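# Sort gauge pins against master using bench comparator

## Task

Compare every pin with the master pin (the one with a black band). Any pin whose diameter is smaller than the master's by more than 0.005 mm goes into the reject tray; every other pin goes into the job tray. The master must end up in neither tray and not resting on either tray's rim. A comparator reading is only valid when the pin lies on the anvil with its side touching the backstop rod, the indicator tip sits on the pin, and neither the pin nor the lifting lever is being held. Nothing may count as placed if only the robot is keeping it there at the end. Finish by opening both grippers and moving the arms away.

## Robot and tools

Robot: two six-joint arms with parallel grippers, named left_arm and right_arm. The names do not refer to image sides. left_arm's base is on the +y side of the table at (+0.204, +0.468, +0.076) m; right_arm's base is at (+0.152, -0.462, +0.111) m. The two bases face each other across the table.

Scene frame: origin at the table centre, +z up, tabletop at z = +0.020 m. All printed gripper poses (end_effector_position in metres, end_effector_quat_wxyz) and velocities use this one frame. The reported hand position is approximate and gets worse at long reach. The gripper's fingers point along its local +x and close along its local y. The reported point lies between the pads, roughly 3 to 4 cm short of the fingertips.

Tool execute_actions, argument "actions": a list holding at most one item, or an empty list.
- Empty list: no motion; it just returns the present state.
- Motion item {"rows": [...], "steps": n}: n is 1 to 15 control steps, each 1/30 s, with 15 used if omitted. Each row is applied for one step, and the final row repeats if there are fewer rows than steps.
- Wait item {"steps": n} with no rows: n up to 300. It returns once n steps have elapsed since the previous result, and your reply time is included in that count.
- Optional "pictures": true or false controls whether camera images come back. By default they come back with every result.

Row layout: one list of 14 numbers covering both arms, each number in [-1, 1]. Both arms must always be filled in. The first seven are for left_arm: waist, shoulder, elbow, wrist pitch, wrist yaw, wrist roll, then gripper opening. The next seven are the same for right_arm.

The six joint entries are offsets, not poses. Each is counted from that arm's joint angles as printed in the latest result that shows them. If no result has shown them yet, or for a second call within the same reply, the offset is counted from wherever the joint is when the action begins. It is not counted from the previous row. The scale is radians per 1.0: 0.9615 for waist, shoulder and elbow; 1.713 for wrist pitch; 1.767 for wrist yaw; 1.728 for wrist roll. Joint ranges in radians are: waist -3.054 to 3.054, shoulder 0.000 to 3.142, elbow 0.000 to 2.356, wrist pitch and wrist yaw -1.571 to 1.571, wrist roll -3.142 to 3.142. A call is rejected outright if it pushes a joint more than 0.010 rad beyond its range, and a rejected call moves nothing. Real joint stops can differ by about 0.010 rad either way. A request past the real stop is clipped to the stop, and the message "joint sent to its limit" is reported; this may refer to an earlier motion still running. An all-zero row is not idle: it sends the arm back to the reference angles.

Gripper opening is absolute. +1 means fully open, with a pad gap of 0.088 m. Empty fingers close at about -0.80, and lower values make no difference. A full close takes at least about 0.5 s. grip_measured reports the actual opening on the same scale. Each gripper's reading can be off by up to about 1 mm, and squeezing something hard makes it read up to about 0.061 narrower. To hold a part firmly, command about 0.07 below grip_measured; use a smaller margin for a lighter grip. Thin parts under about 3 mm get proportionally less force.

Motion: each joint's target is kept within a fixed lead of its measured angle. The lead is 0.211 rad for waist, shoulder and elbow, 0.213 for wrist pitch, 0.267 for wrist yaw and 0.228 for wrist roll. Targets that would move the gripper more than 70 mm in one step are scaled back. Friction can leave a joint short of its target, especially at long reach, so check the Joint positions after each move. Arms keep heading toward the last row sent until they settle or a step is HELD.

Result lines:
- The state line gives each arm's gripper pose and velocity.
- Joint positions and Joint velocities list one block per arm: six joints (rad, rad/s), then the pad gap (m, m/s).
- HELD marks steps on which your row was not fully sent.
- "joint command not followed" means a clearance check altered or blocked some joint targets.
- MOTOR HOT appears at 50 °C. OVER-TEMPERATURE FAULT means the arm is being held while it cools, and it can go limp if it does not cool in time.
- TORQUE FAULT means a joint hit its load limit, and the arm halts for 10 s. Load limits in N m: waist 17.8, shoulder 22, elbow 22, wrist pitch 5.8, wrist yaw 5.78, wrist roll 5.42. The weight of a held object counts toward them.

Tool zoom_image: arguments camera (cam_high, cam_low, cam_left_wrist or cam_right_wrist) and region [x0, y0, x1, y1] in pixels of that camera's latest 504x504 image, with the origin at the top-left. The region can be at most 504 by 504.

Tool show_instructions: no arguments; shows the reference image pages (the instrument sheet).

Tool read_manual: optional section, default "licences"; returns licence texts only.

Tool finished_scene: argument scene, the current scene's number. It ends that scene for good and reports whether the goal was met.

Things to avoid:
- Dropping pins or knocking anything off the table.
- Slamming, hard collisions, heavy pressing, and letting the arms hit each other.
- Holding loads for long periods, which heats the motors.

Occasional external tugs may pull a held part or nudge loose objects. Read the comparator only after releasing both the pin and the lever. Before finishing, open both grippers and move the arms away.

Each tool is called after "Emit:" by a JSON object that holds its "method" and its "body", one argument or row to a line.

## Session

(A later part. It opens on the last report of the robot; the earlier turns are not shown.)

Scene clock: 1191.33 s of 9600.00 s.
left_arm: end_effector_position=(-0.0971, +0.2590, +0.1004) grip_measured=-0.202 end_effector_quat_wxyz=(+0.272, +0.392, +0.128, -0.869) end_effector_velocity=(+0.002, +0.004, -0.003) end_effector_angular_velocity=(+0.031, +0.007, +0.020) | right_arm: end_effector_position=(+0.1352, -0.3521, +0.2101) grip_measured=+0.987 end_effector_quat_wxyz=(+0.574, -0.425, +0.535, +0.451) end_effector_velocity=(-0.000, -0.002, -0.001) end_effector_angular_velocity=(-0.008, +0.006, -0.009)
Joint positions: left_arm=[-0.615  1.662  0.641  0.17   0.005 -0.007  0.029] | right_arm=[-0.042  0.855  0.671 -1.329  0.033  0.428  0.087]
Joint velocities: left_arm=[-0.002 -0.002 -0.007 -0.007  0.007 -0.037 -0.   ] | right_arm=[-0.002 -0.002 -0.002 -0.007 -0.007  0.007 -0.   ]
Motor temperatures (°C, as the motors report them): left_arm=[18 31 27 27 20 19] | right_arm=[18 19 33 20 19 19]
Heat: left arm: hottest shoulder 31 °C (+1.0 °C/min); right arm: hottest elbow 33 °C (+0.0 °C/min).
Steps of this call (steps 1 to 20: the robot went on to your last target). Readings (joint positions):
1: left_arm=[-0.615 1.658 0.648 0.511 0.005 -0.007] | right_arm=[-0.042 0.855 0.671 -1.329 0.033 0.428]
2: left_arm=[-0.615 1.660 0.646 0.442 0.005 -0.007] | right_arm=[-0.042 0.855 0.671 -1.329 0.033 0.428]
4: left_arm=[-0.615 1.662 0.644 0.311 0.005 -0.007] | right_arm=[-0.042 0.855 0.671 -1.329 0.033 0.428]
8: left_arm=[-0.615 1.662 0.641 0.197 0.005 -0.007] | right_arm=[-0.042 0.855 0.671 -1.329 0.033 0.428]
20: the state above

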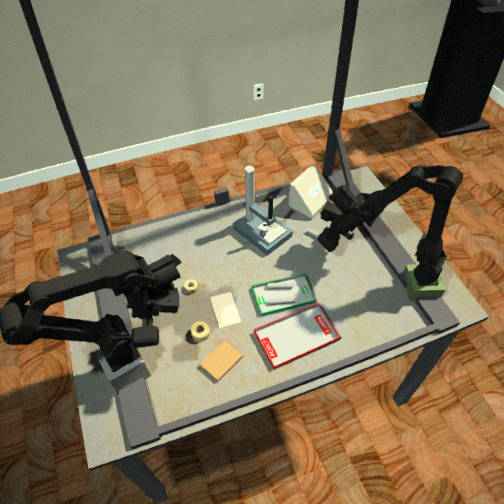

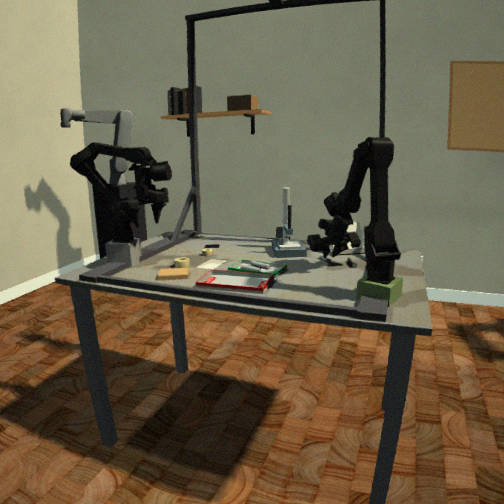

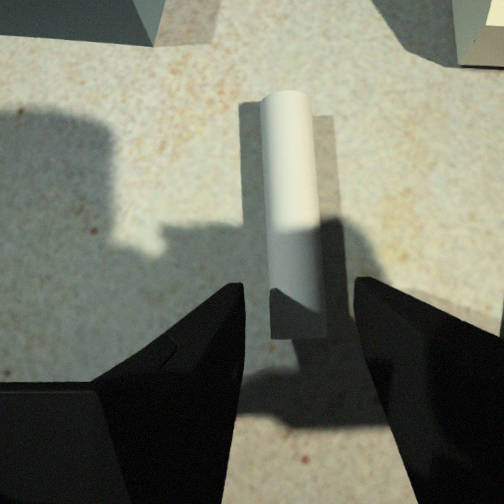

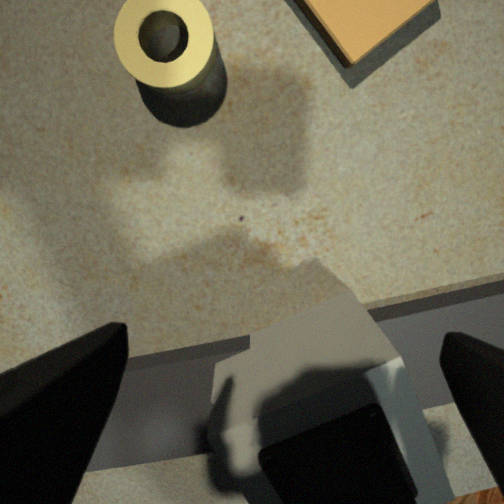

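To (1.76,.615,.28), slightly farther out.

Emit:
{"method": "execute_actions", "body": {
  "actions": [
    {"rows":[[0,0.03,0,0.015,0,0,-0.2,0,0,0,0,0,0,1],[0,0.06,0,0.03,0,0,-0.2,0,0,0,0,0,0,1],[0,0.085,-0.01,0.045,0,0,-0.2,0,0,0,0,0,0,1],[0,0.105,-0.02,0.06,0,0,-0.2,0,0,0,0,0,0,1]],"steps":15}
  ]
}}

Scene clock: 1194.37 s of 9600.00 s.
left_arm: end_effector_position=(-0.1005, +0.2566, +0.0793) grip_measured=-0.202 end_effector_quat_wxyz=(+0.272, +0.394, +0.128, -0.869) end_effector_velocity=(+0.003, +0.005, -0.006) end_effector_angular_velocity=(+0.027, -0.020, -0.002) | right_arm: end_effector_position=(+0.1352, -0.3521, +0.2101) grip_measured=+0.987 end_effector_quat_wxyz=(+0.574, -0.425, +0.535, +0.451) end_effector_velocity=(+0.002, -0.003, -0.002) end_effector_angular_velocity=(-0.011, -0.010, +0.004)
Joint positions: left_arm=[-0.615  1.754  0.63   0.27   0.005 -0.007  0.029] | right_arm=[-0.042  0.855  0.671 -1.329  0.033  0.428  0.087]
Joint velocities: left_arm=[-0.002  0.007 -0.002 -0.022  0.007 -0.007 -0.   ] | right_arm=[-0.002 -0.002 -0.007 -0.007  0.007 -0.007 -0.   ]
Motor temperatures (°C, as the motors report them): left_arm=[18 31 27 27 20 19] | right_arm=[18 19 33 20 19 19]
Heat: left arm: hottest shoulder 31 °C (+1.0 °C/min); right arm: hottest elbow 33 °C (+0.0 °C/min).
Steps of this call (steps 1 to 15: the robot went on to your last target; steps 16 to 76: nothing new was sent; steps 77 to 91: all 15 steps of this action). Readings (joint positions):
77: left_arm=[-0.615 1.666 0.641 0.173 0.005 -0.007] | right_arm=[-0.042 0.855 0.671 -1.329 0.033 0.428]
78: left_arm=[-0.615 1.675 0.641 0.186 0.005 -0.007] | right_arm=[-0.042 0.855 0.671 -1.329 0.033 0.428]
80: left_arm=[-0.615 1.708 0.641 0.228 0.005 -0.007] | right_arm=[-0.042 0.855 0.671 -1.329 0.033 0.428]
84: left_arm=[-0.615 1.750 0.630 0.260 0.005 -0.007] | right_arm=[-0.042 0.855 0.671 -1.329 0.033 0.428]
91: the state above

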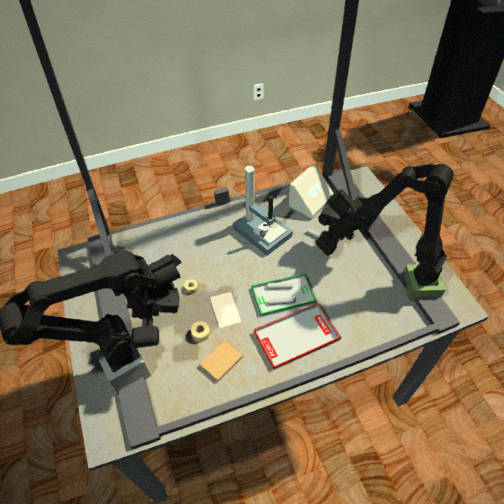

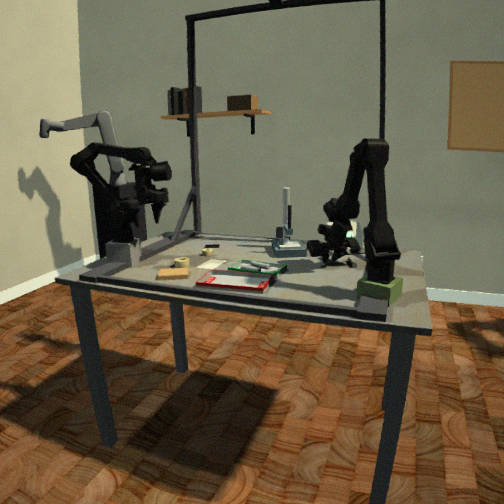

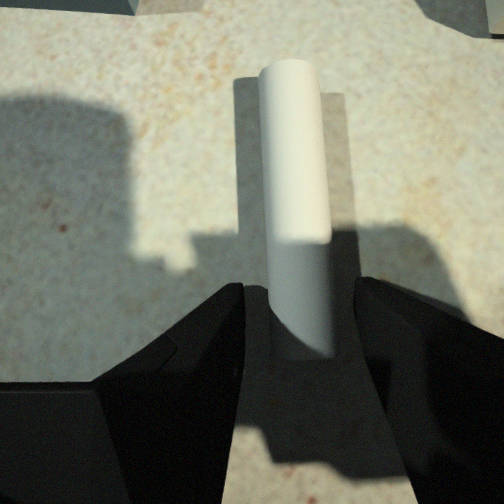

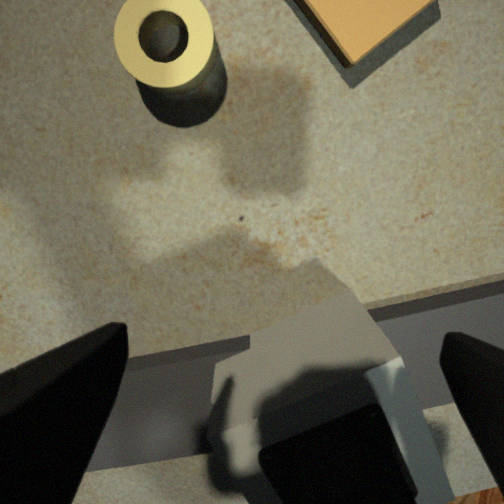

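Emit:
{"method": "execute_actions", "body": {
  "actions": [
    {"rows":[[0,0.015,0,0,0,0,-0.2,0,0,0,0,0,0,1],[0,0.028,0,0.005,0,0,-0.2,0,0,0,0,0,0,1],[0,0.028,0,0.005,0,0,-0.25,0,0,0,0,0,0,1],[0,0.028,0,0.005,0,0,-0.3,0,0,0,0,0,0,1],[0,0.028,0,0.005,0,0,-0.36,0,0,0,0,0,0,1],[0,0.028,0,0.005,0,0,-0.42,0,0,0,0,0,0,1],[0,0.028,0,0.005,0,0,-0.48,0,0,0,0,0,0,1],[0,0.028,0,0.005,0,0,-0.54,0,0,0,0,0,0,1],[0,0.028,0,0.005,0,0,-0.64,0,0,0,0,0,0,1]],"steps":15}
  ]
}}

Scene clock: 1200.20 s of 9600.00 s.
left_arm: end_effector_position=(-0.1011, +0.2558, +0.0777) grip_measured=-0.505 end_effector_quat_wxyz=(+0.273, +0.393, +0.128, -0.869) end_effector_velocity=(+0.001, +0.001, +0.001) end_effector_angular_velocity=(+0.001, -0.002, +0.008) | right_arm: end_effector_position=(+0.1352, -0.3521, +0.2101) grip_measured=+0.987 end_effector_quat_wxyz=(+0.574, -0.425, +0.535, +0.451) end_effector_velocity=(+0.002, -0.002, -0.000) end_effector_angular_velocity=(-0.006, -0.009, +0.004)
Joint positions: left_arm=[-0.614  1.762  0.63   0.281  0.004 -0.007  0.014] | right_arm=[-0.042  0.855  0.671 -1.329  0.033  0.428  0.087]
Joint velocities: left_arm=[-0.002 -0.007 -0.002 -0.007 -0.007 -0.007 -0.   ] | right_arm=[-0.002 -0.002 -0.002 -0.007  0.007 -0.007 -0.   ]
Motor temperatures (°C, as the motors report them): left_arm=[18 31 27 27 20 19] | right_arm=[18 19 33 20 19 19]
Heat: left arm: hottest shoulder 31 °C (+2.0 °C/min); right arm: hottest elbow 33 °C (+0.0 °C/min).
Steps of this call (steps 1 to 15: the robot went on to your last target; steps 16 to 90: nothing new was sent; then 2.33 s passed at rest; steps 91 to 105: all 15 steps of this action). Readings (joint positions):
91: left_arm=[-0.615 1.755 0.630 0.270 0.005 -0.007] | right_arm=[-0.042 0.855 0.671 -1.329 0.033 0.428]
92: left_arm=[-0.615 1.757 0.630 0.271 0.005 -0.007] | right_arm=[-0.042 0.855 0.671 -1.329 0.033 0.428]
94: left_arm=[-0.615 1.759 0.630 0.274 0.004 -0.007] | right_arm=[-0.042 0.855 0.671 -1.329 0.033 0.428]
98: left_arm=[-0.614 1.762 0.630 0.280 0.004 -0.007] | right_arm=[-0.042 0.855 0.671 -1.329 0.033 0.428]
105: the state above

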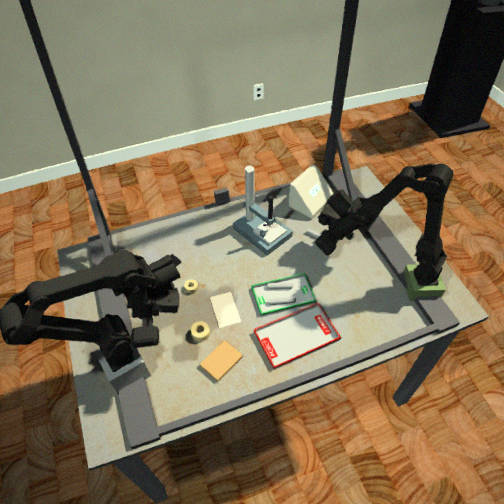

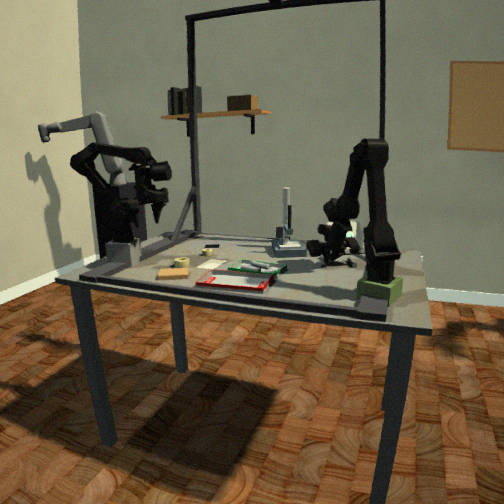

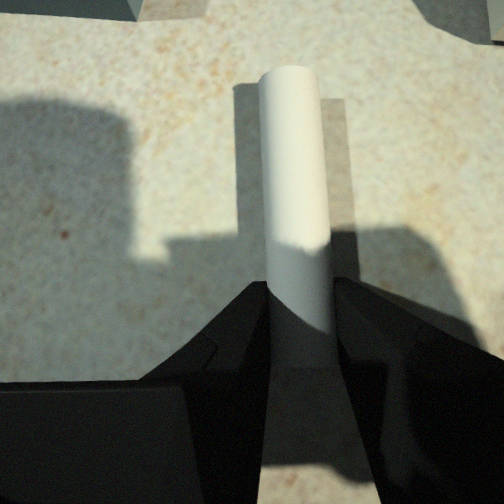

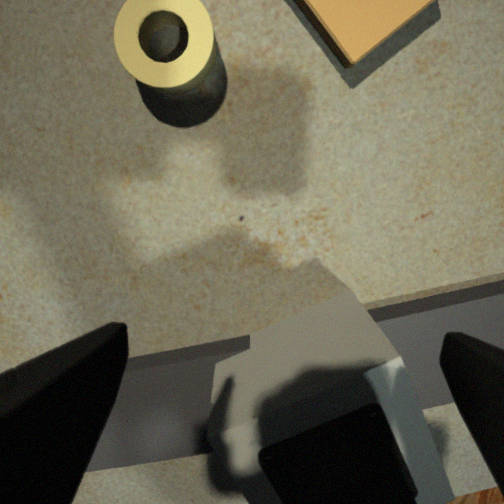

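Emit:
{"method": "execute_actions", "body": {
  "actions": []
}}

Scene clock: 1218.63 s of 9600.00 s.
left_arm: end_effector_position=(-0.1011, +0.2558, +0.0777) grip_measured=-0.505 end_effector_quat_wxyz=(+0.273, +0.393, +0.128, -0.869) end_effector_velocity=(+0.000, +0.003, -0.001) end_effector_angular_velocity=(+0.013, -0.000, -0.002) | right_arm: end_effector_position=(+0.1352, -0.3521, +0.2101) grip_measured=+0.987 end_effector_quat_wxyz=(+0.574, -0.425, +0.535, +0.451) end_effector_velocity=(+0.000, -0.004, +0.000) end_effector_angular_velocity=(-0.023, +0.002, +0.020)
Joint positions: left_arm=[-0.614  1.762  0.63   0.281  0.004 -0.007  0.014] | right_arm=[-0.042  0.855  0.671 -1.329  0.033  0.428  0.087]
Joint velocities: left_arm=[-0.002 -0.002 -0.002 -0.007  0.007 -0.007 -0.   ] | right_arm=[-0.002  0.002  0.002 -0.022 -0.007 -0.022 -0.   ]
Motor temperatures (°C, as the motors report them): left_arm=[18 30 27 26 20 19] | right_arm=[18 19 33 20 19 19]
Heat: left arm: hottest shoulder 30 °C (+1.0 °C/min); right arm: hottest elbow 33 °C (+0.0 °C/min).
Steps of this call (steps 1 to 15: the robot went on to your last target; steps 16 to 90: nothing new was sent; then 15.43 s passed at rest). Readings (joint positions):
1: left_arm=[-0.614 1.762 0.630 0.281 0.004 -0.007] | right_arm=[-0.042 0.855 0.671 -1.329 0.033 0.428]
2: left_arm=[-0.614 1.762 0.630 0.281 0.004 -0.007] | right_arm=[-0.042 0.855 0.671 -1.329 0.033 0.428]
4: left_arm=[-0.614 1.762 0.630 0.281 0.004 -0.007] | right_arm=[-0.042 0.855 0.671 -1.329 0.033 0.428]
8: left_arm=[-0.614 1.762 0.630 0.281 0.004 -0.007] | right_arm=[-0.042 0.855 0.671 -1.329 0.033 0.428]
90: the state above
All arms were judged still, so your last target was given up. Only a new action makes them travel on or press farther. Fingers that are still opening or closing keep moving.

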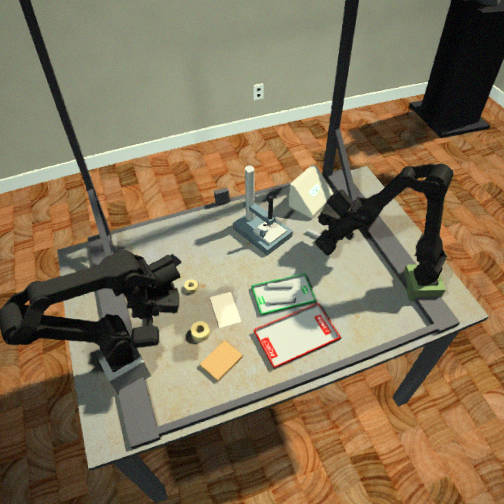

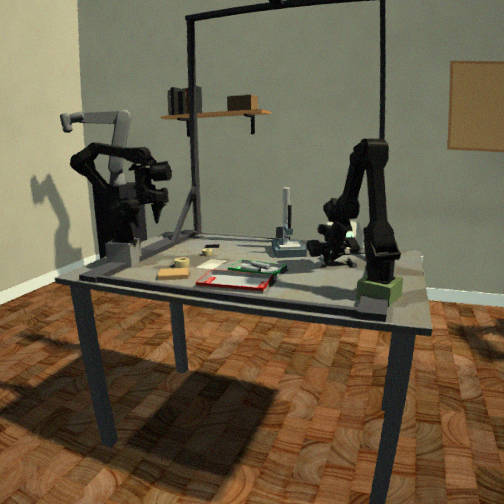

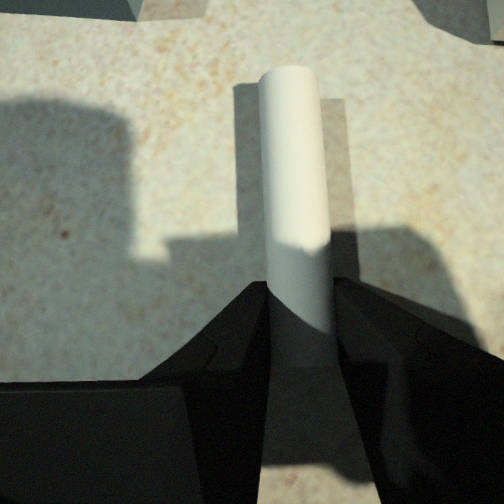

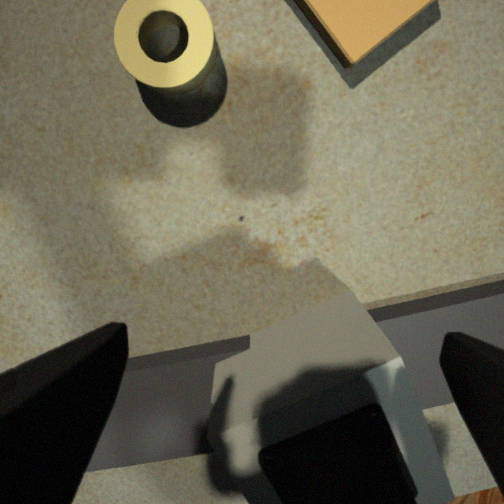

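Emit:
{"method": "execute_actions", "body": {
  "actions": [
    {"rows":[[0,-0.1,0.1,-0.05,0,0,-0.64,0,0,0,0,0,0,1],[0,-0.2,0.25,-0.12,0,0,-0.64,0,0,0,0,0,0,1],[0,-0.25,0.4,-0.2,0,0,-0.64,0,0,0,0,0,0,1],[0,-0.2,0.53,-0.25,0,0,-0.64,0,0,0,0,0,0,1],[0,-0.14,0.54,-0.255,0,0,-0.64,0,0,0,0,0,0,1]],"steps":15}
  ],
  "pictures": false
}}

Emit:
{"method": "execute_actions", "body": {
  "actions": [
    {"rows":[[0.1,0,0,0,0.08,0.05,-0.64,0,0,0,0,0,0,1],[0.2,0,0,0,0.17,0.1,-0.64,0,0,0,0,0,0,1],[0.32,0,0,0,0.26,0.15,-0.64,0,0,0,0,0,0,1]],"steps":15}
  ]
}}

Scene clock: 1226.17 s of 9600.00 s.
left_arm: end_effector_position=(-0.1696, +0.2080, +0.2545) grip_measured=-0.505 end_effector_quat_wxyz=(+0.285, +0.293, +0.096, -0.908) end_effector_velocity=(+0.003, +0.002, +0.015) end_effector_angular_velocity=(+0.020, -0.031, -0.008) | right_arm: end_effector_position=(+0.1352, -0.3521, +0.2101) grip_measured=+0.987 end_effector_quat_wxyz=(+0.574, -0.425, +0.535, +0.451) end_effector_velocity=(-0.001, -0.001, +0.001) end_effector_angular_velocity=(-0.004, +0.007, -0.009)
Joint positions: left_arm=[-0.614  1.624  1.142 -0.145  0.004 -0.007  0.014] | right_arm=[-0.042  0.855  0.671 -1.329  0.033  0.428  0.087]
Joint velocities: left_arm=[ 0.002 -0.017  0.071 -0.125  0.007  0.007 -0.   ] | right_arm=[-0.002 -0.002  0.002 -0.007 -0.007  0.007 -0.   ]
Motor temperatures (°C, as the motors report them): left_arm=[18 29 27 26 20 19] | right_arm=[18 19 33 20 19 19]
Heat: left arm: hottest shoulder 29 °C (-1.0 °C/min); right arm: hottest elbow 33 °C (+0.0 °C/min).
Steps of this call (steps 1 to 90: nothing new was sent; then 4.03 s passed at rest; steps 91 to 105: all 15 steps of this action). Readings (joint positions):
91: left_arm=[-0.614 1.748 0.645 0.256 0.004 -0.007] | right_arm=[-0.042 0.855 0.671 -1.329 0.033 0.428]
92: left_arm=[-0.614 1.733 0.668 0.208 0.004 -0.007] | right_arm=[-0.042 0.855 0.671 -1.329 0.033 0.428]
94: left_arm=[-0.614 1.687 0.725 0.118 0.004 -0.007] | right_arm=[-0.042 0.855 0.671 -1.329 0.033 0.428]
98: left_arm=[-0.614 1.649 0.952 -0.081 0.004 -0.007] | right_arm=[-0.042 0.855 0.671 -1.329 0.033 0.428]
105: the state above

Scene clock: 1226.67 s of 9600.00 s.
left_arm: end_effector_position=(-0.1175, +0.1566, +0.2604) grip_measured=-0.505 end_effector_quat_wxyz=(+0.186, +0.267, +0.083, -0.942) end_effector_velocity=(+0.002, -0.001, -0.004) end_effector_angular_velocity=(-0.010, -0.018, -0.003) | right_arm: end_effector_position=(+0.1352, -0.3521, +0.2101) grip_measured=+0.987 end_effector_quat_wxyz=(+0.574, -0.425, +0.535, +0.451) end_effector_velocity=(-0.002, -0.006, -0.001) end_effector_angular_velocity=(-0.026, +0.017, +0.006)
Joint positions: left_arm=[-0.307  1.629  1.142 -0.148  0.455  0.246  0.014] | right_arm=[-0.042  0.855  0.671 -1.329  0.033  0.428  0.087]
Joint velocities: left_arm=[ 0.002  0.002 -0.002 -0.007 -0.007  0.022 -0.   ] | right_arm=[-0.002 -0.002 -0.002 -0.022 -0.022 -0.007 -0.   ]
Motor temperatures (°C, as the motors report them): left_arm=[18 30 28 26 20 19] | right_arm=[18 19 33 20 19 19]
Heat: left arm: hottest shoulder 30 °C (+0.0 °C/min); right arm: hottest elbow 33 °C (+0.0 °C/min).
Steps of this call (steps 1 to 15: all 15 steps of this action). Readings (joint positions):
1: left_arm=[-0.603 1.624 1.143 -0.146 0.043 0.014] | right_arm=[-0.042 0.855 0.671 -1.329 0.033 0.428]
2: left_arm=[-0.571 1.624 1.143 -0.148 0.128 0.058] | right_arm=[-0.042 0.855 0.671 -1.329 0.033 0.428]
4: left_arm=[-0.463 1.629 1.142 -0.152 0.294 0.162] | right_arm=[-0.042 0.855 0.671 -1.329 0.033 0.428]
8: left_arm=[-0.305 1.629 1.142 -0.148 0.407 0.228] | right_arm=[-0.042 0.855 0.671 -1.329 0.033 0.428]
15: the state above

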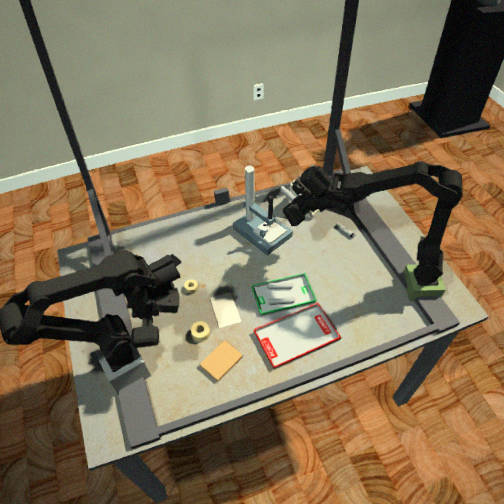

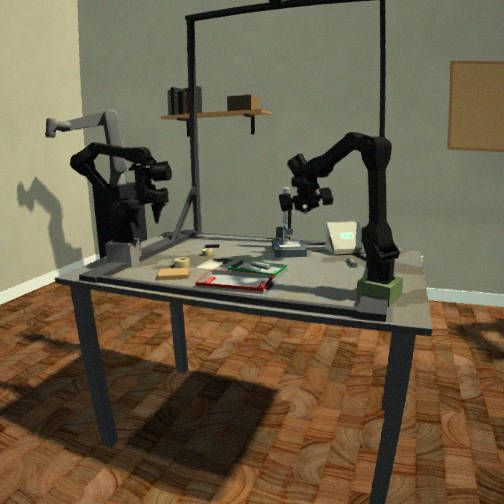

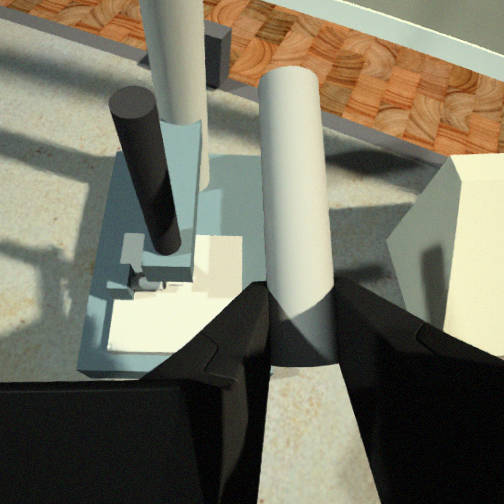

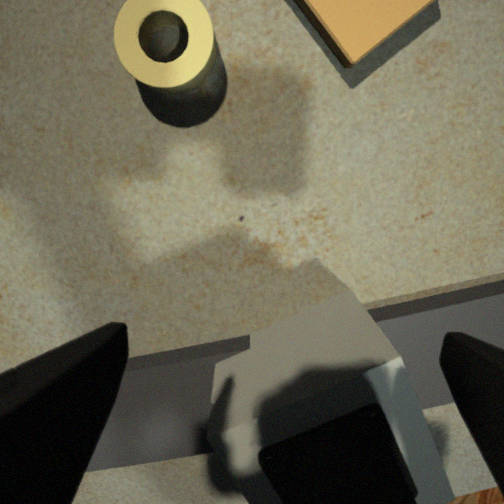

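Emit:
{"method": "execute_actions", "body": {
  "actions": [
    {"rows":[[-0.01,0.08,0.05,0,0,0,-0.64,0,0,0,0,0,0,1],[-0.01,0.16,0.09,0,0,0,-0.64,0,0,0,0,0,0,1],[-0.01,0.24,0.12,0,0,0,-0.64,0,0,0,0,0,0,1],[-0.01,0.31,0.145,0,0,0,-0.64,0,0,0,0,0,0,1],[-0.01,0.37,0.165,0,0,0,-0.64,0,0,0,0,0,0,1],[-0.01,0.4,0.175,0,0,0,-0.64,0,0,0,0,0,0,1],[-0.01,0.42,0.18,0,0,0,-0.64,0,0,0,0,0,0,1]],"steps":15}
  ]
}}

Scene clock: 1233.83 s of 9600.00 s.
left_arm: end_effector_position=(-0.1490, +0.1201, +0.1427) grip_measured=-0.505 end_effector_quat_wxyz=(+0.163, +0.350, +0.156, -0.909) end_effector_velocity=(-0.015, -0.014, +0.028) end_effector_angular_velocity=(-0.065, +0.034, +0.007) | right_arm: end_effector_position=(+0.1352, -0.3521, +0.2101) grip_measured=+0.987 end_effector_quat_wxyz=(+0.574, -0.425, +0.535, +0.451) end_effector_velocity=(+0.001, +0.001, -0.000) end_effector_angular_velocity=(+0.008, -0.007, +0.019)
Joint positions: left_arm=[-0.312  2.034  1.31  -0.148  0.456  0.247  0.014] | right_arm=[-0.042  0.855  0.671 -1.329  0.033  0.428  0.087]
Joint velocities: left_arm=[-0.012 -0.007  0.076 -0.007 -0.022 -0.007  0.   ] | right_arm=[-0.002 -0.002 -0.002  0.007  0.007 -0.022 -0.   ]
Motor temperatures (°C, as the motors report them): left_arm=[18 30 28 26 20 19] | right_arm=[18 19 33 20 19 19]
Heat: left arm: hottest shoulder 30 °C (-1.0 °C/min); right arm: hottest elbow 33 °C (+0.0 °C/min).
Steps of this call (steps 1 to 15: the robot went on to your last target; steps 16 to 90: nothing new was sent; then 3.67 s passed at rest; steps 91 to 105: all 15 steps of this action). Readings (joint positions):
91: left_arm=[-0.307 1.641 1.147 -0.150 0.455 0.247] | right_arm=[-0.042 0.855 0.671 -1.329 0.033 0.428]
92: left_arm=[-0.308 1.667 1.165 -0.152 0.455 0.247] | right_arm=[-0.042 0.855 0.671 -1.329 0.033 0.428]
94: left_arm=[-0.312 1.763 1.229 -0.143 0.455 0.247] | right_arm=[-0.042 0.855 0.671 -1.329 0.033 0.428]
98: left_arm=[-0.313 1.968 1.296 -0.143 0.455 0.247] | right_arm=[-0.042 0.855 0.671 -1.329 0.033 0.428]
105: the state above

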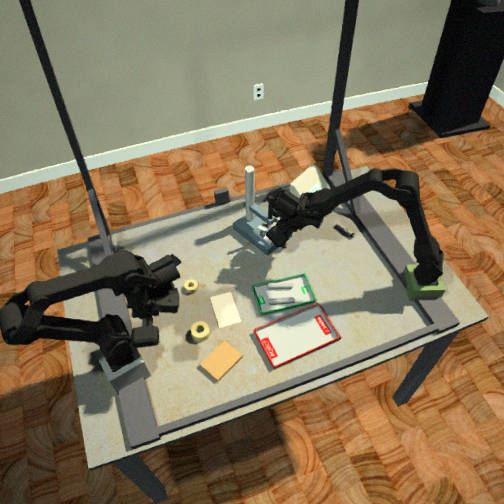

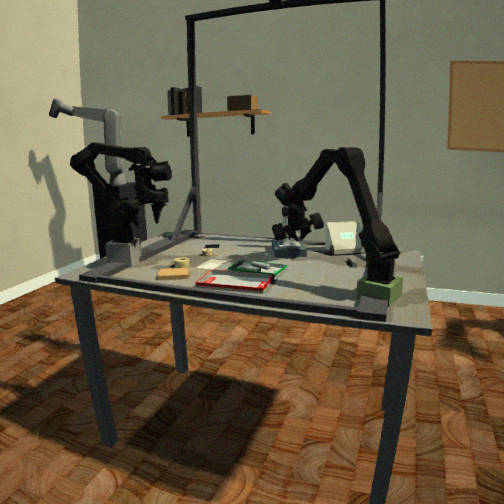

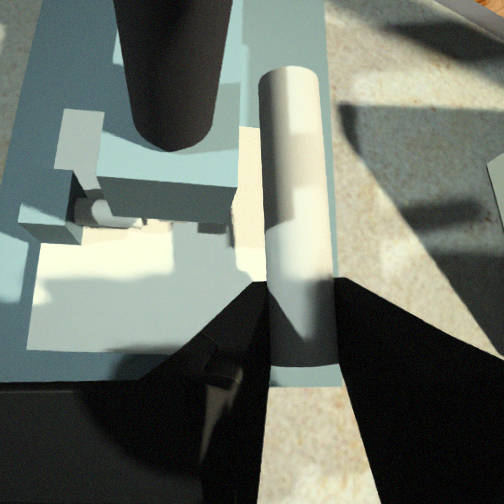

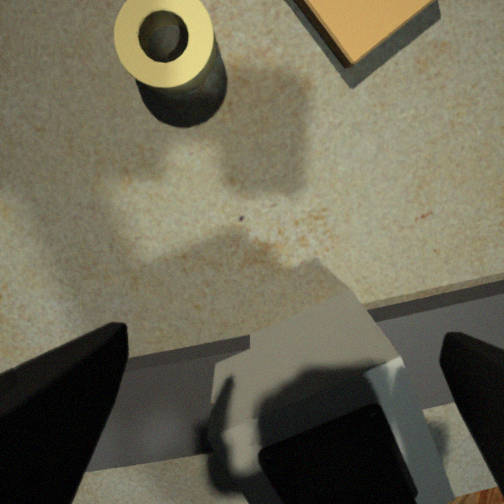

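Emit:
{"method": "execute_actions", "body": {
  "actions": [
    {"rows":[[0,0.015,-0.01,0,-0.01,0,-0.64,0,0,0,0,0,0,1],[0,0.035,-0.015,0,-0.01,0,-0.64,0,0,0,0,0,0,1]],"steps":12}
  ]
}}

Scene clock: 1240.87 s of 9600.00 s.
left_arm: end_effector_position=(-0.1459, +0.1210, +0.1274) grip_measured=-0.505 end_effector_quat_wxyz=(+0.166, +0.364, +0.164, -0.902) end_effector_velocity=(+0.001, +0.001, -0.001) end_effector_angular_velocity=(+0.017, -0.005, +0.018) | right_arm: end_effector_position=(+0.1352, -0.3521, +0.2101) grip_measured=+0.987 end_effector_quat_wxyz=(+0.574, -0.425, +0.535, +0.451) end_effector_velocity=(-0.003, -0.003, -0.001) end_effector_angular_velocity=(-0.016, +0.019, +0.006)
Joint positions: left_arm=[-0.312  2.06   1.303 -0.148  0.441  0.247  0.014] | right_arm=[-0.042  0.855  0.671 -1.329  0.033  0.428  0.087]
Joint velocities: left_arm=[-0.002 -0.002 -0.002 -0.007 -0.007 -0.022 -0.   ] | right_arm=[-0.002  0.002 -0.002 -0.007 -0.022 -0.007 -0.   ]
Motor temperatures (°C, as the motors report them): left_arm=[18 32 29 26 20 19] | right_arm=[18 19 33 20 19 19]
Heat: left arm: hottest shoulder 32 °C (+1.0 °C/min); right arm: hottest elbow 33 °C (+0.0 °C/min).
Steps of this call (steps 1 to 15: the robot went on to your last target; steps 16 to 90: nothing new was sent; then 3.63 s passed at rest; steps 91 to 102: all 12 steps of this action). Readings (joint positions):
91: left_arm=[-0.313 2.035 1.311 -0.152 0.453 0.247] | right_arm=[-0.042 0.855 0.671 -1.329 0.033 0.428]
92: left_arm=[-0.313 2.039 1.310 -0.152 0.449 0.247] | right_arm=[-0.042 0.855 0.671 -1.329 0.033 0.428]
94: left_arm=[-0.313 2.046 1.309 -0.151 0.445 0.247] | right_arm=[-0.042 0.855 0.671 -1.329 0.033 0.428]
98: left_arm=[-0.312 2.059 1.303 -0.148 0.441 0.247] | right_arm=[-0.042 0.855 0.671 -1.329 0.033 0.428]
102: the state above

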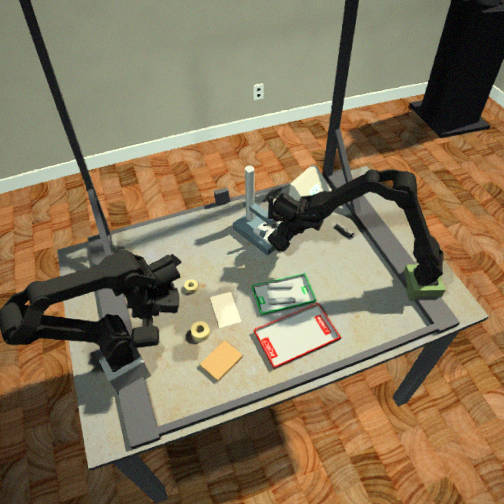

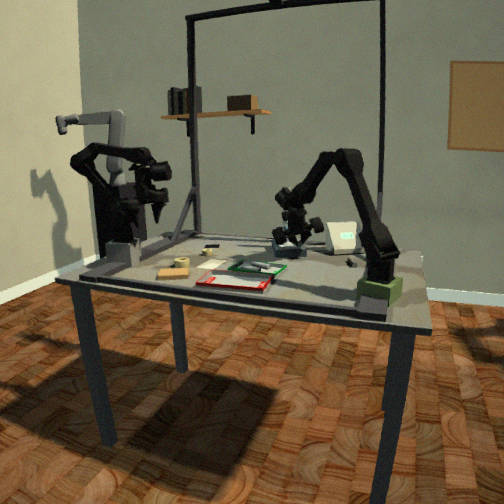

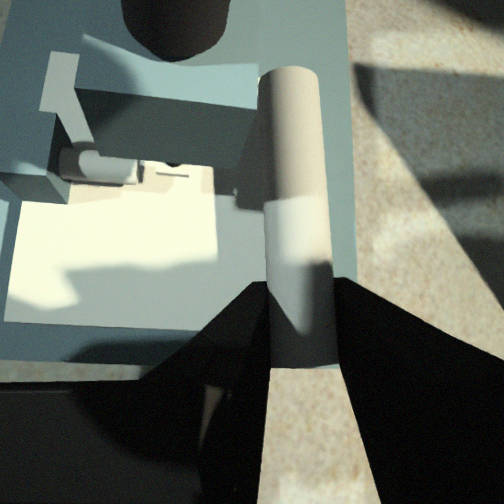

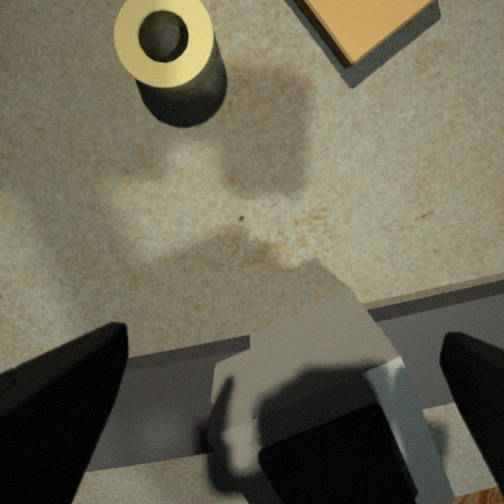

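Emit:
{"method": "execute_actions", "body": {
  "actions": [
    {"rows":[[0.02,0,0,0,0,0,-0.64,0,0,0,0,0,0,1],[0.02,0,0,0,0,0,-0.64,0,0,0,0,0,0,1],[0.04,0,0,0,0,0,-0.64,0,0,0,0,0,0,1],[0.04,0,0,0,0,0,-0.64,0,0,0,0,0,0,1],[0.06,0,0,0,0,0,-0.64,0,0,0,0,0,0,1]],"steps":12}
  ]
}}

Scene clock: 1247.63 s of 9600.00 s.
left_arm: end_effector_position=(-0.1284, +0.1051, +0.1270) grip_measured=-0.505 end_effector_quat_wxyz=(+0.186, +0.360, +0.175, -0.897) end_effector_velocity=(+0.001, +0.001, -0.001) end_effector_angular_velocity=(-0.002, -0.010, -0.003) | right_arm: end_effector_position=(+0.1352, -0.3521, +0.2101) grip_measured=+0.987 end_effector_quat_wxyz=(+0.574, -0.425, +0.535, +0.451) end_effector_velocity=(+0.000, -0.006, -0.002) end_effector_angular_velocity=(-0.028, +0.002, +0.005)
Joint positions: left_arm=[-0.263  2.06   1.303 -0.152  0.446  0.247  0.014] | right_arm=[-0.042  0.855  0.671 -1.329  0.033  0.428  0.087]
Joint velocities: left_arm=[-0.002 -0.002 -0.002 -0.007 -0.007  0.007 -0.   ] | right_arm=[-0.002 -0.002 -0.007 -0.022 -0.007 -0.007 -0.   ]
Motor temperatures (°C, as the motors report them): left_arm=[18 32 29 26 20 19] | right_arm=[18 19 33 20 19 19]
Heat: left arm: hottest shoulder 32 °C (+1.0 °C/min); right arm: hottest elbow 33 °C (+0.0 °C/min).
Steps of this call (steps 1 to 15: the robot went on to your last target; steps 16 to 90: nothing new was sent; then 3.37 s passed at rest; steps 91 to 102: all 12 steps of this action). Readings (joint positions):
91: left_arm=[-0.312 2.060 1.303 -0.148 0.441 0.247] | right_arm=[-0.042 0.855 0.671 -1.329 0.033 0.428]
92: left_arm=[-0.309 2.060 1.303 -0.148 0.441 0.247] | right_arm=[-0.042 0.855 0.671 -1.329 0.033 0.428]
94: left_arm=[-0.299 2.060 1.303 -0.148 0.441 0.247] | right_arm=[-0.042 0.855 0.671 -1.329 0.033 0.428]
98: left_arm=[-0.265 2.060 1.303 -0.150 0.447 0.247] | right_arm=[-0.042 0.855 0.671 -1.329 0.033 0.428]
102: the state above

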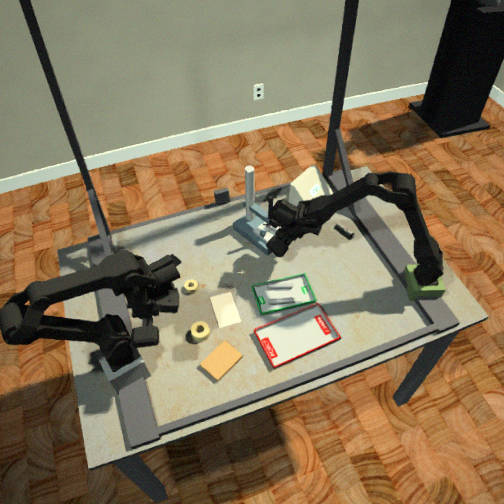

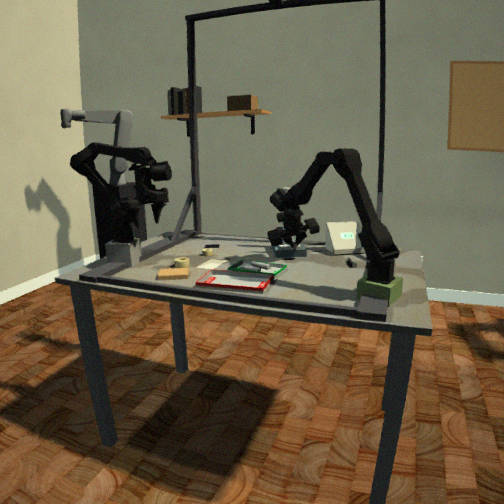

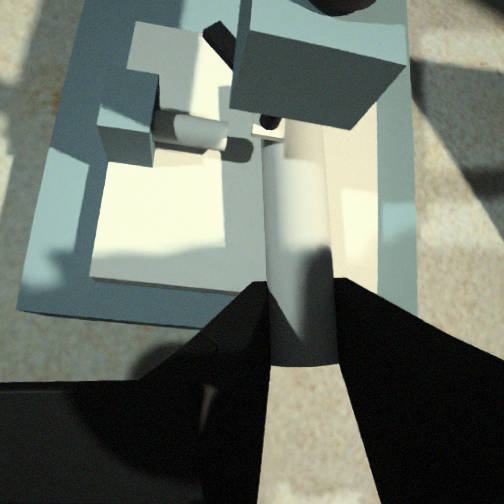

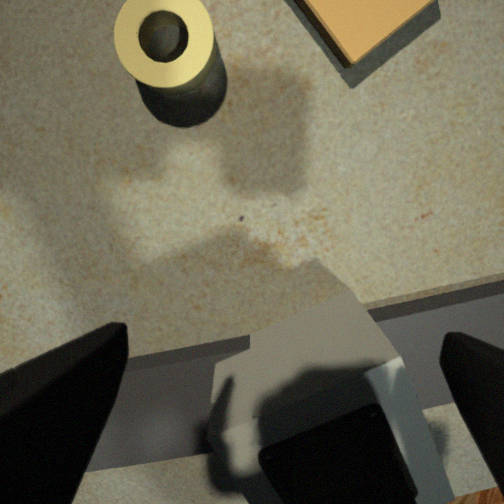

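At the tip edge. Push.

Emit:
{"method": "execute_actions", "body": {
  "actions": [
    {"rows":[[0.02,0,0,0,-0.02,0,-0.66,0,0,0,0,0,0,1],[0.02,0,0,0,-0.02,0,-0.66,0,0,0,0,0,0,1],[0.04,0,0,0,-0.03,0,-0.66,0,0,0,0,0,0,1],[0.04,0,0,0,-0.03,0,-0.66,0,0,0,0,0,0,1],[0.06,0,0,0,-0.04,0,-0.66,0,0,0,0,0,0,1],[0.06,0,0,0,-0.04,0,-0.66,0,0,0,0,0,0,1],[0.08,0,0,0,-0.04,0,-0.66,0,0,0,0,0,0,1],[0.08,0,0,0,-0.04,0,-0.66,0,0,0,0,0,0,1],[0.1,0,0,0,-0.04,0,-0.66,0,0,0,0,0,0,1]],"steps":15}
  ]
}}

Scene clock: 1252.53 s of 9600.00 s.
left_arm: end_effector_position=(-0.1186, +0.0963, +0.1267) grip_measured=-0.505 end_effector_quat_wxyz=(+0.197, +0.361, +0.173, -0.895) end_effector_velocity=(-0.001, -0.001, +0.001) end_effector_angular_velocity=(+0.005, +0.004, +0.018) | right_arm: end_effector_position=(+0.1352, -0.3521, +0.2101) grip_measured=+0.987 end_effector_quat_wxyz=(+0.574, -0.425, +0.535, +0.451) end_effector_velocity=(-0.001, +0.001, -0.000) end_effector_angular_velocity=(+0.005, +0.007, +0.020)
Joint positions: left_arm=[-0.238  2.06   1.303 -0.152  0.44   0.258  0.014] | right_arm=[-0.042  0.855  0.671 -1.329  0.033  0.428  0.087]
Joint velocities: left_arm=[-0.002 -0.002 -0.002  0.007 -0.007 -0.022 -0.   ] | right_arm=[-0.002 -0.002 -0.002  0.007 -0.007 -0.022 -0.   ]
Motor temperatures (°C, as the motors report them): left_arm=[18 33 29 26 20 19] | right_arm=[18 19 33 20 19 19]
Heat: left arm: hottest shoulder 33 °C (+2.0 °C/min); right arm: hottest elbow 33 °C (+0.0 °C/min).
Steps of this call (steps 1 to 15: the robot went on to your last target; steps 16 to 90: nothing new was sent; then 1.40 s passed at rest; steps 91 to 105: all 15 steps of this action). Readings (joint positions):
91: left_arm=[-0.262 2.060 1.303 -0.152 0.442 0.247] | right_arm=[-0.042 0.855 0.671 -1.329 0.033 0.428]
92: left_arm=[-0.261 2.060 1.303 -0.152 0.432 0.247] | right_arm=[-0.042 0.855 0.671 -1.329 0.033 0.428]
94: left_arm=[-0.251 2.060 1.303 -0.152 0.421 0.248] | right_arm=[-0.042 0.855 0.671 -1.329 0.033 0.428]
98: left_arm=[-0.247 2.060 1.303 -0.152 0.426 0.254] | right_arm=[-0.042 0.855 0.671 -1.329 0.033 0.428]
105: the state above

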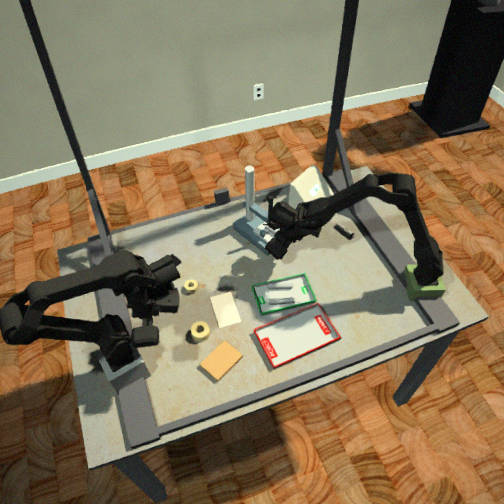

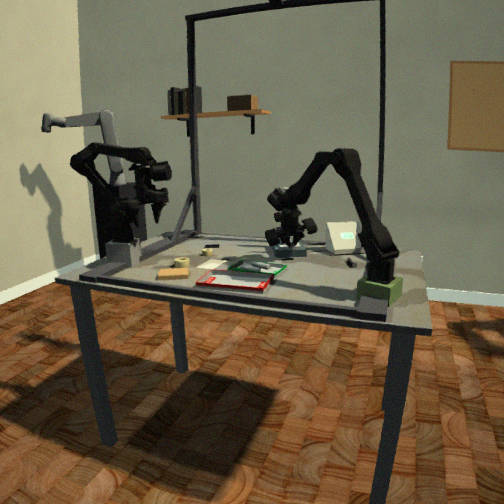

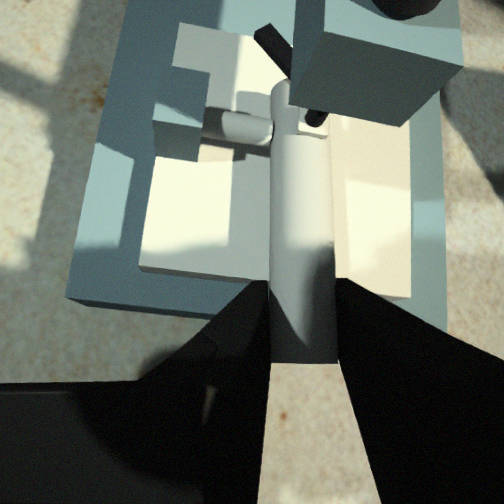

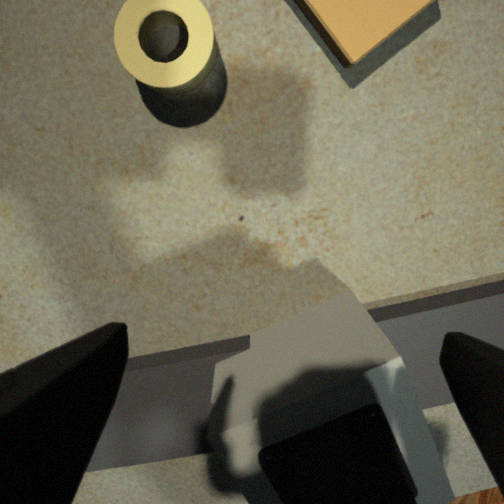

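Emit:
{"method": "execute_actions", "body": {
  "actions": [
    {"rows":[[0.03,0,0,0,-0.02,0,-0.66,0,0,0,0,0,0,1],[0.03,0,0,0,-0.02,0,-0.66,0,0,0,0,0,0,1],[0.05,0,0,0,-0.03,0,-0.66,0,0,0,0,0,0,1],[0.05,0,0,0,-0.03,0,-0.66,0,0,0,0,0,0,1],[0.07,0,0,0,-0.03,0,-0.66,0,0,0,0,0,0,1]],"steps":12}
  ]
}}

Scene clock: 1259.00 s of 9600.00 s.
left_arm: end_effector_position=(-0.1184, +0.0963, +0.1269) grip_measured=-0.505 end_effector_quat_wxyz=(+0.194, +0.361, +0.170, -0.896) end_effector_velocity=(+0.004, +0.002, -0.003) end_effector_angular_velocity=(+0.020, -0.015, +0.012) | right_arm: end_effector_position=(+0.1352, -0.3521, +0.2101) grip_measured=+0.987 end_effector_quat_wxyz=(+0.574, -0.425, +0.535, +0.451) end_effector_velocity=(+0.000, -0.005, -0.001) end_effector_angular_velocity=(-0.023, +0.002, +0.005)
Joint positions: left_arm=[-0.236  2.06   1.303 -0.152  0.445  0.268  0.014] | right_arm=[-0.042  0.855  0.671 -1.329  0.033  0.428  0.087]
Joint velocities: left_arm=[ 0.002 -0.002 -0.002 -0.022 -0.007 -0.007 -0.   ] | right_arm=[-0.002 -0.002 -0.002 -0.022 -0.007 -0.007 -0.   ]
Motor temperatures (°C, as the motors report them): left_arm=[20 34 29 26 22 19] | right_arm=[18 19 33 20 19 19]
Heat: left arm: hottest shoulder 34 °C (+3.0 °C/min); right arm: hottest elbow 33 °C (+0.0 °C/min).
Steps of this call (steps 1 to 15: the robot went on to your last target; steps 16 to 90: nothing new was sent; then 3.07 s passed at rest; steps 91 to 102: all 12 steps of this action). Readings (joint positions):
91: left_arm=[-0.239 2.060 1.303 -0.152 0.441 0.260] | right_arm=[-0.042 0.855 0.671 -1.329 0.033 0.428]
92: left_arm=[-0.242 2.060 1.303 -0.152 0.439 0.260] | right_arm=[-0.042 0.855 0.671 -1.329 0.033 0.428]
94: left_arm=[-0.241 2.060 1.303 -0.152 0.438 0.263] | right_arm=[-0.042 0.855 0.671 -1.329 0.033 0.428]
98: left_arm=[-0.236 2.060 1.303 -0.152 0.444 0.268] | right_arm=[-0.042 0.855 0.671 -1.329 0.033 0.428]
102: the state above

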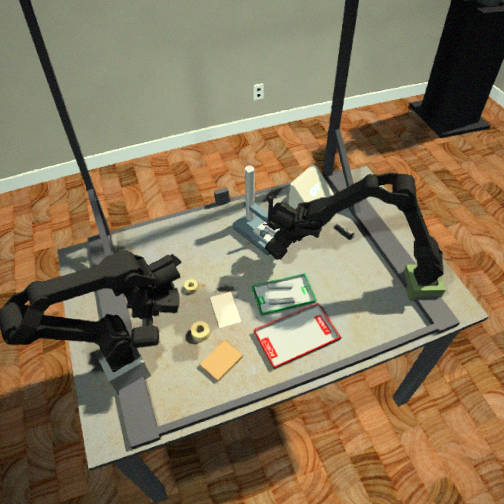

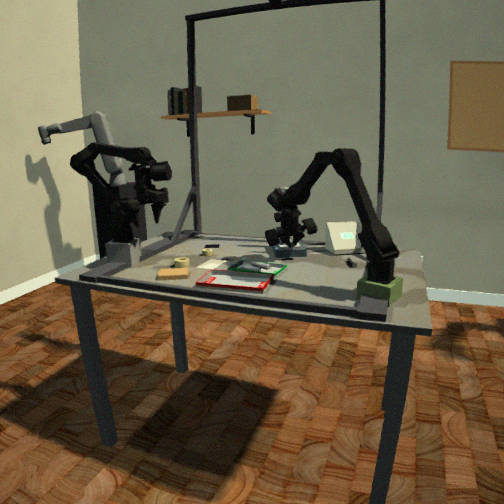

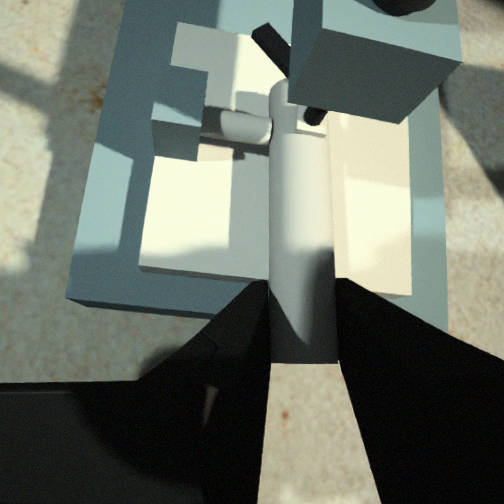

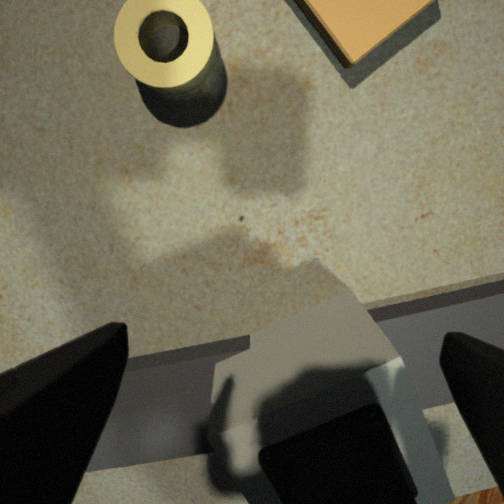

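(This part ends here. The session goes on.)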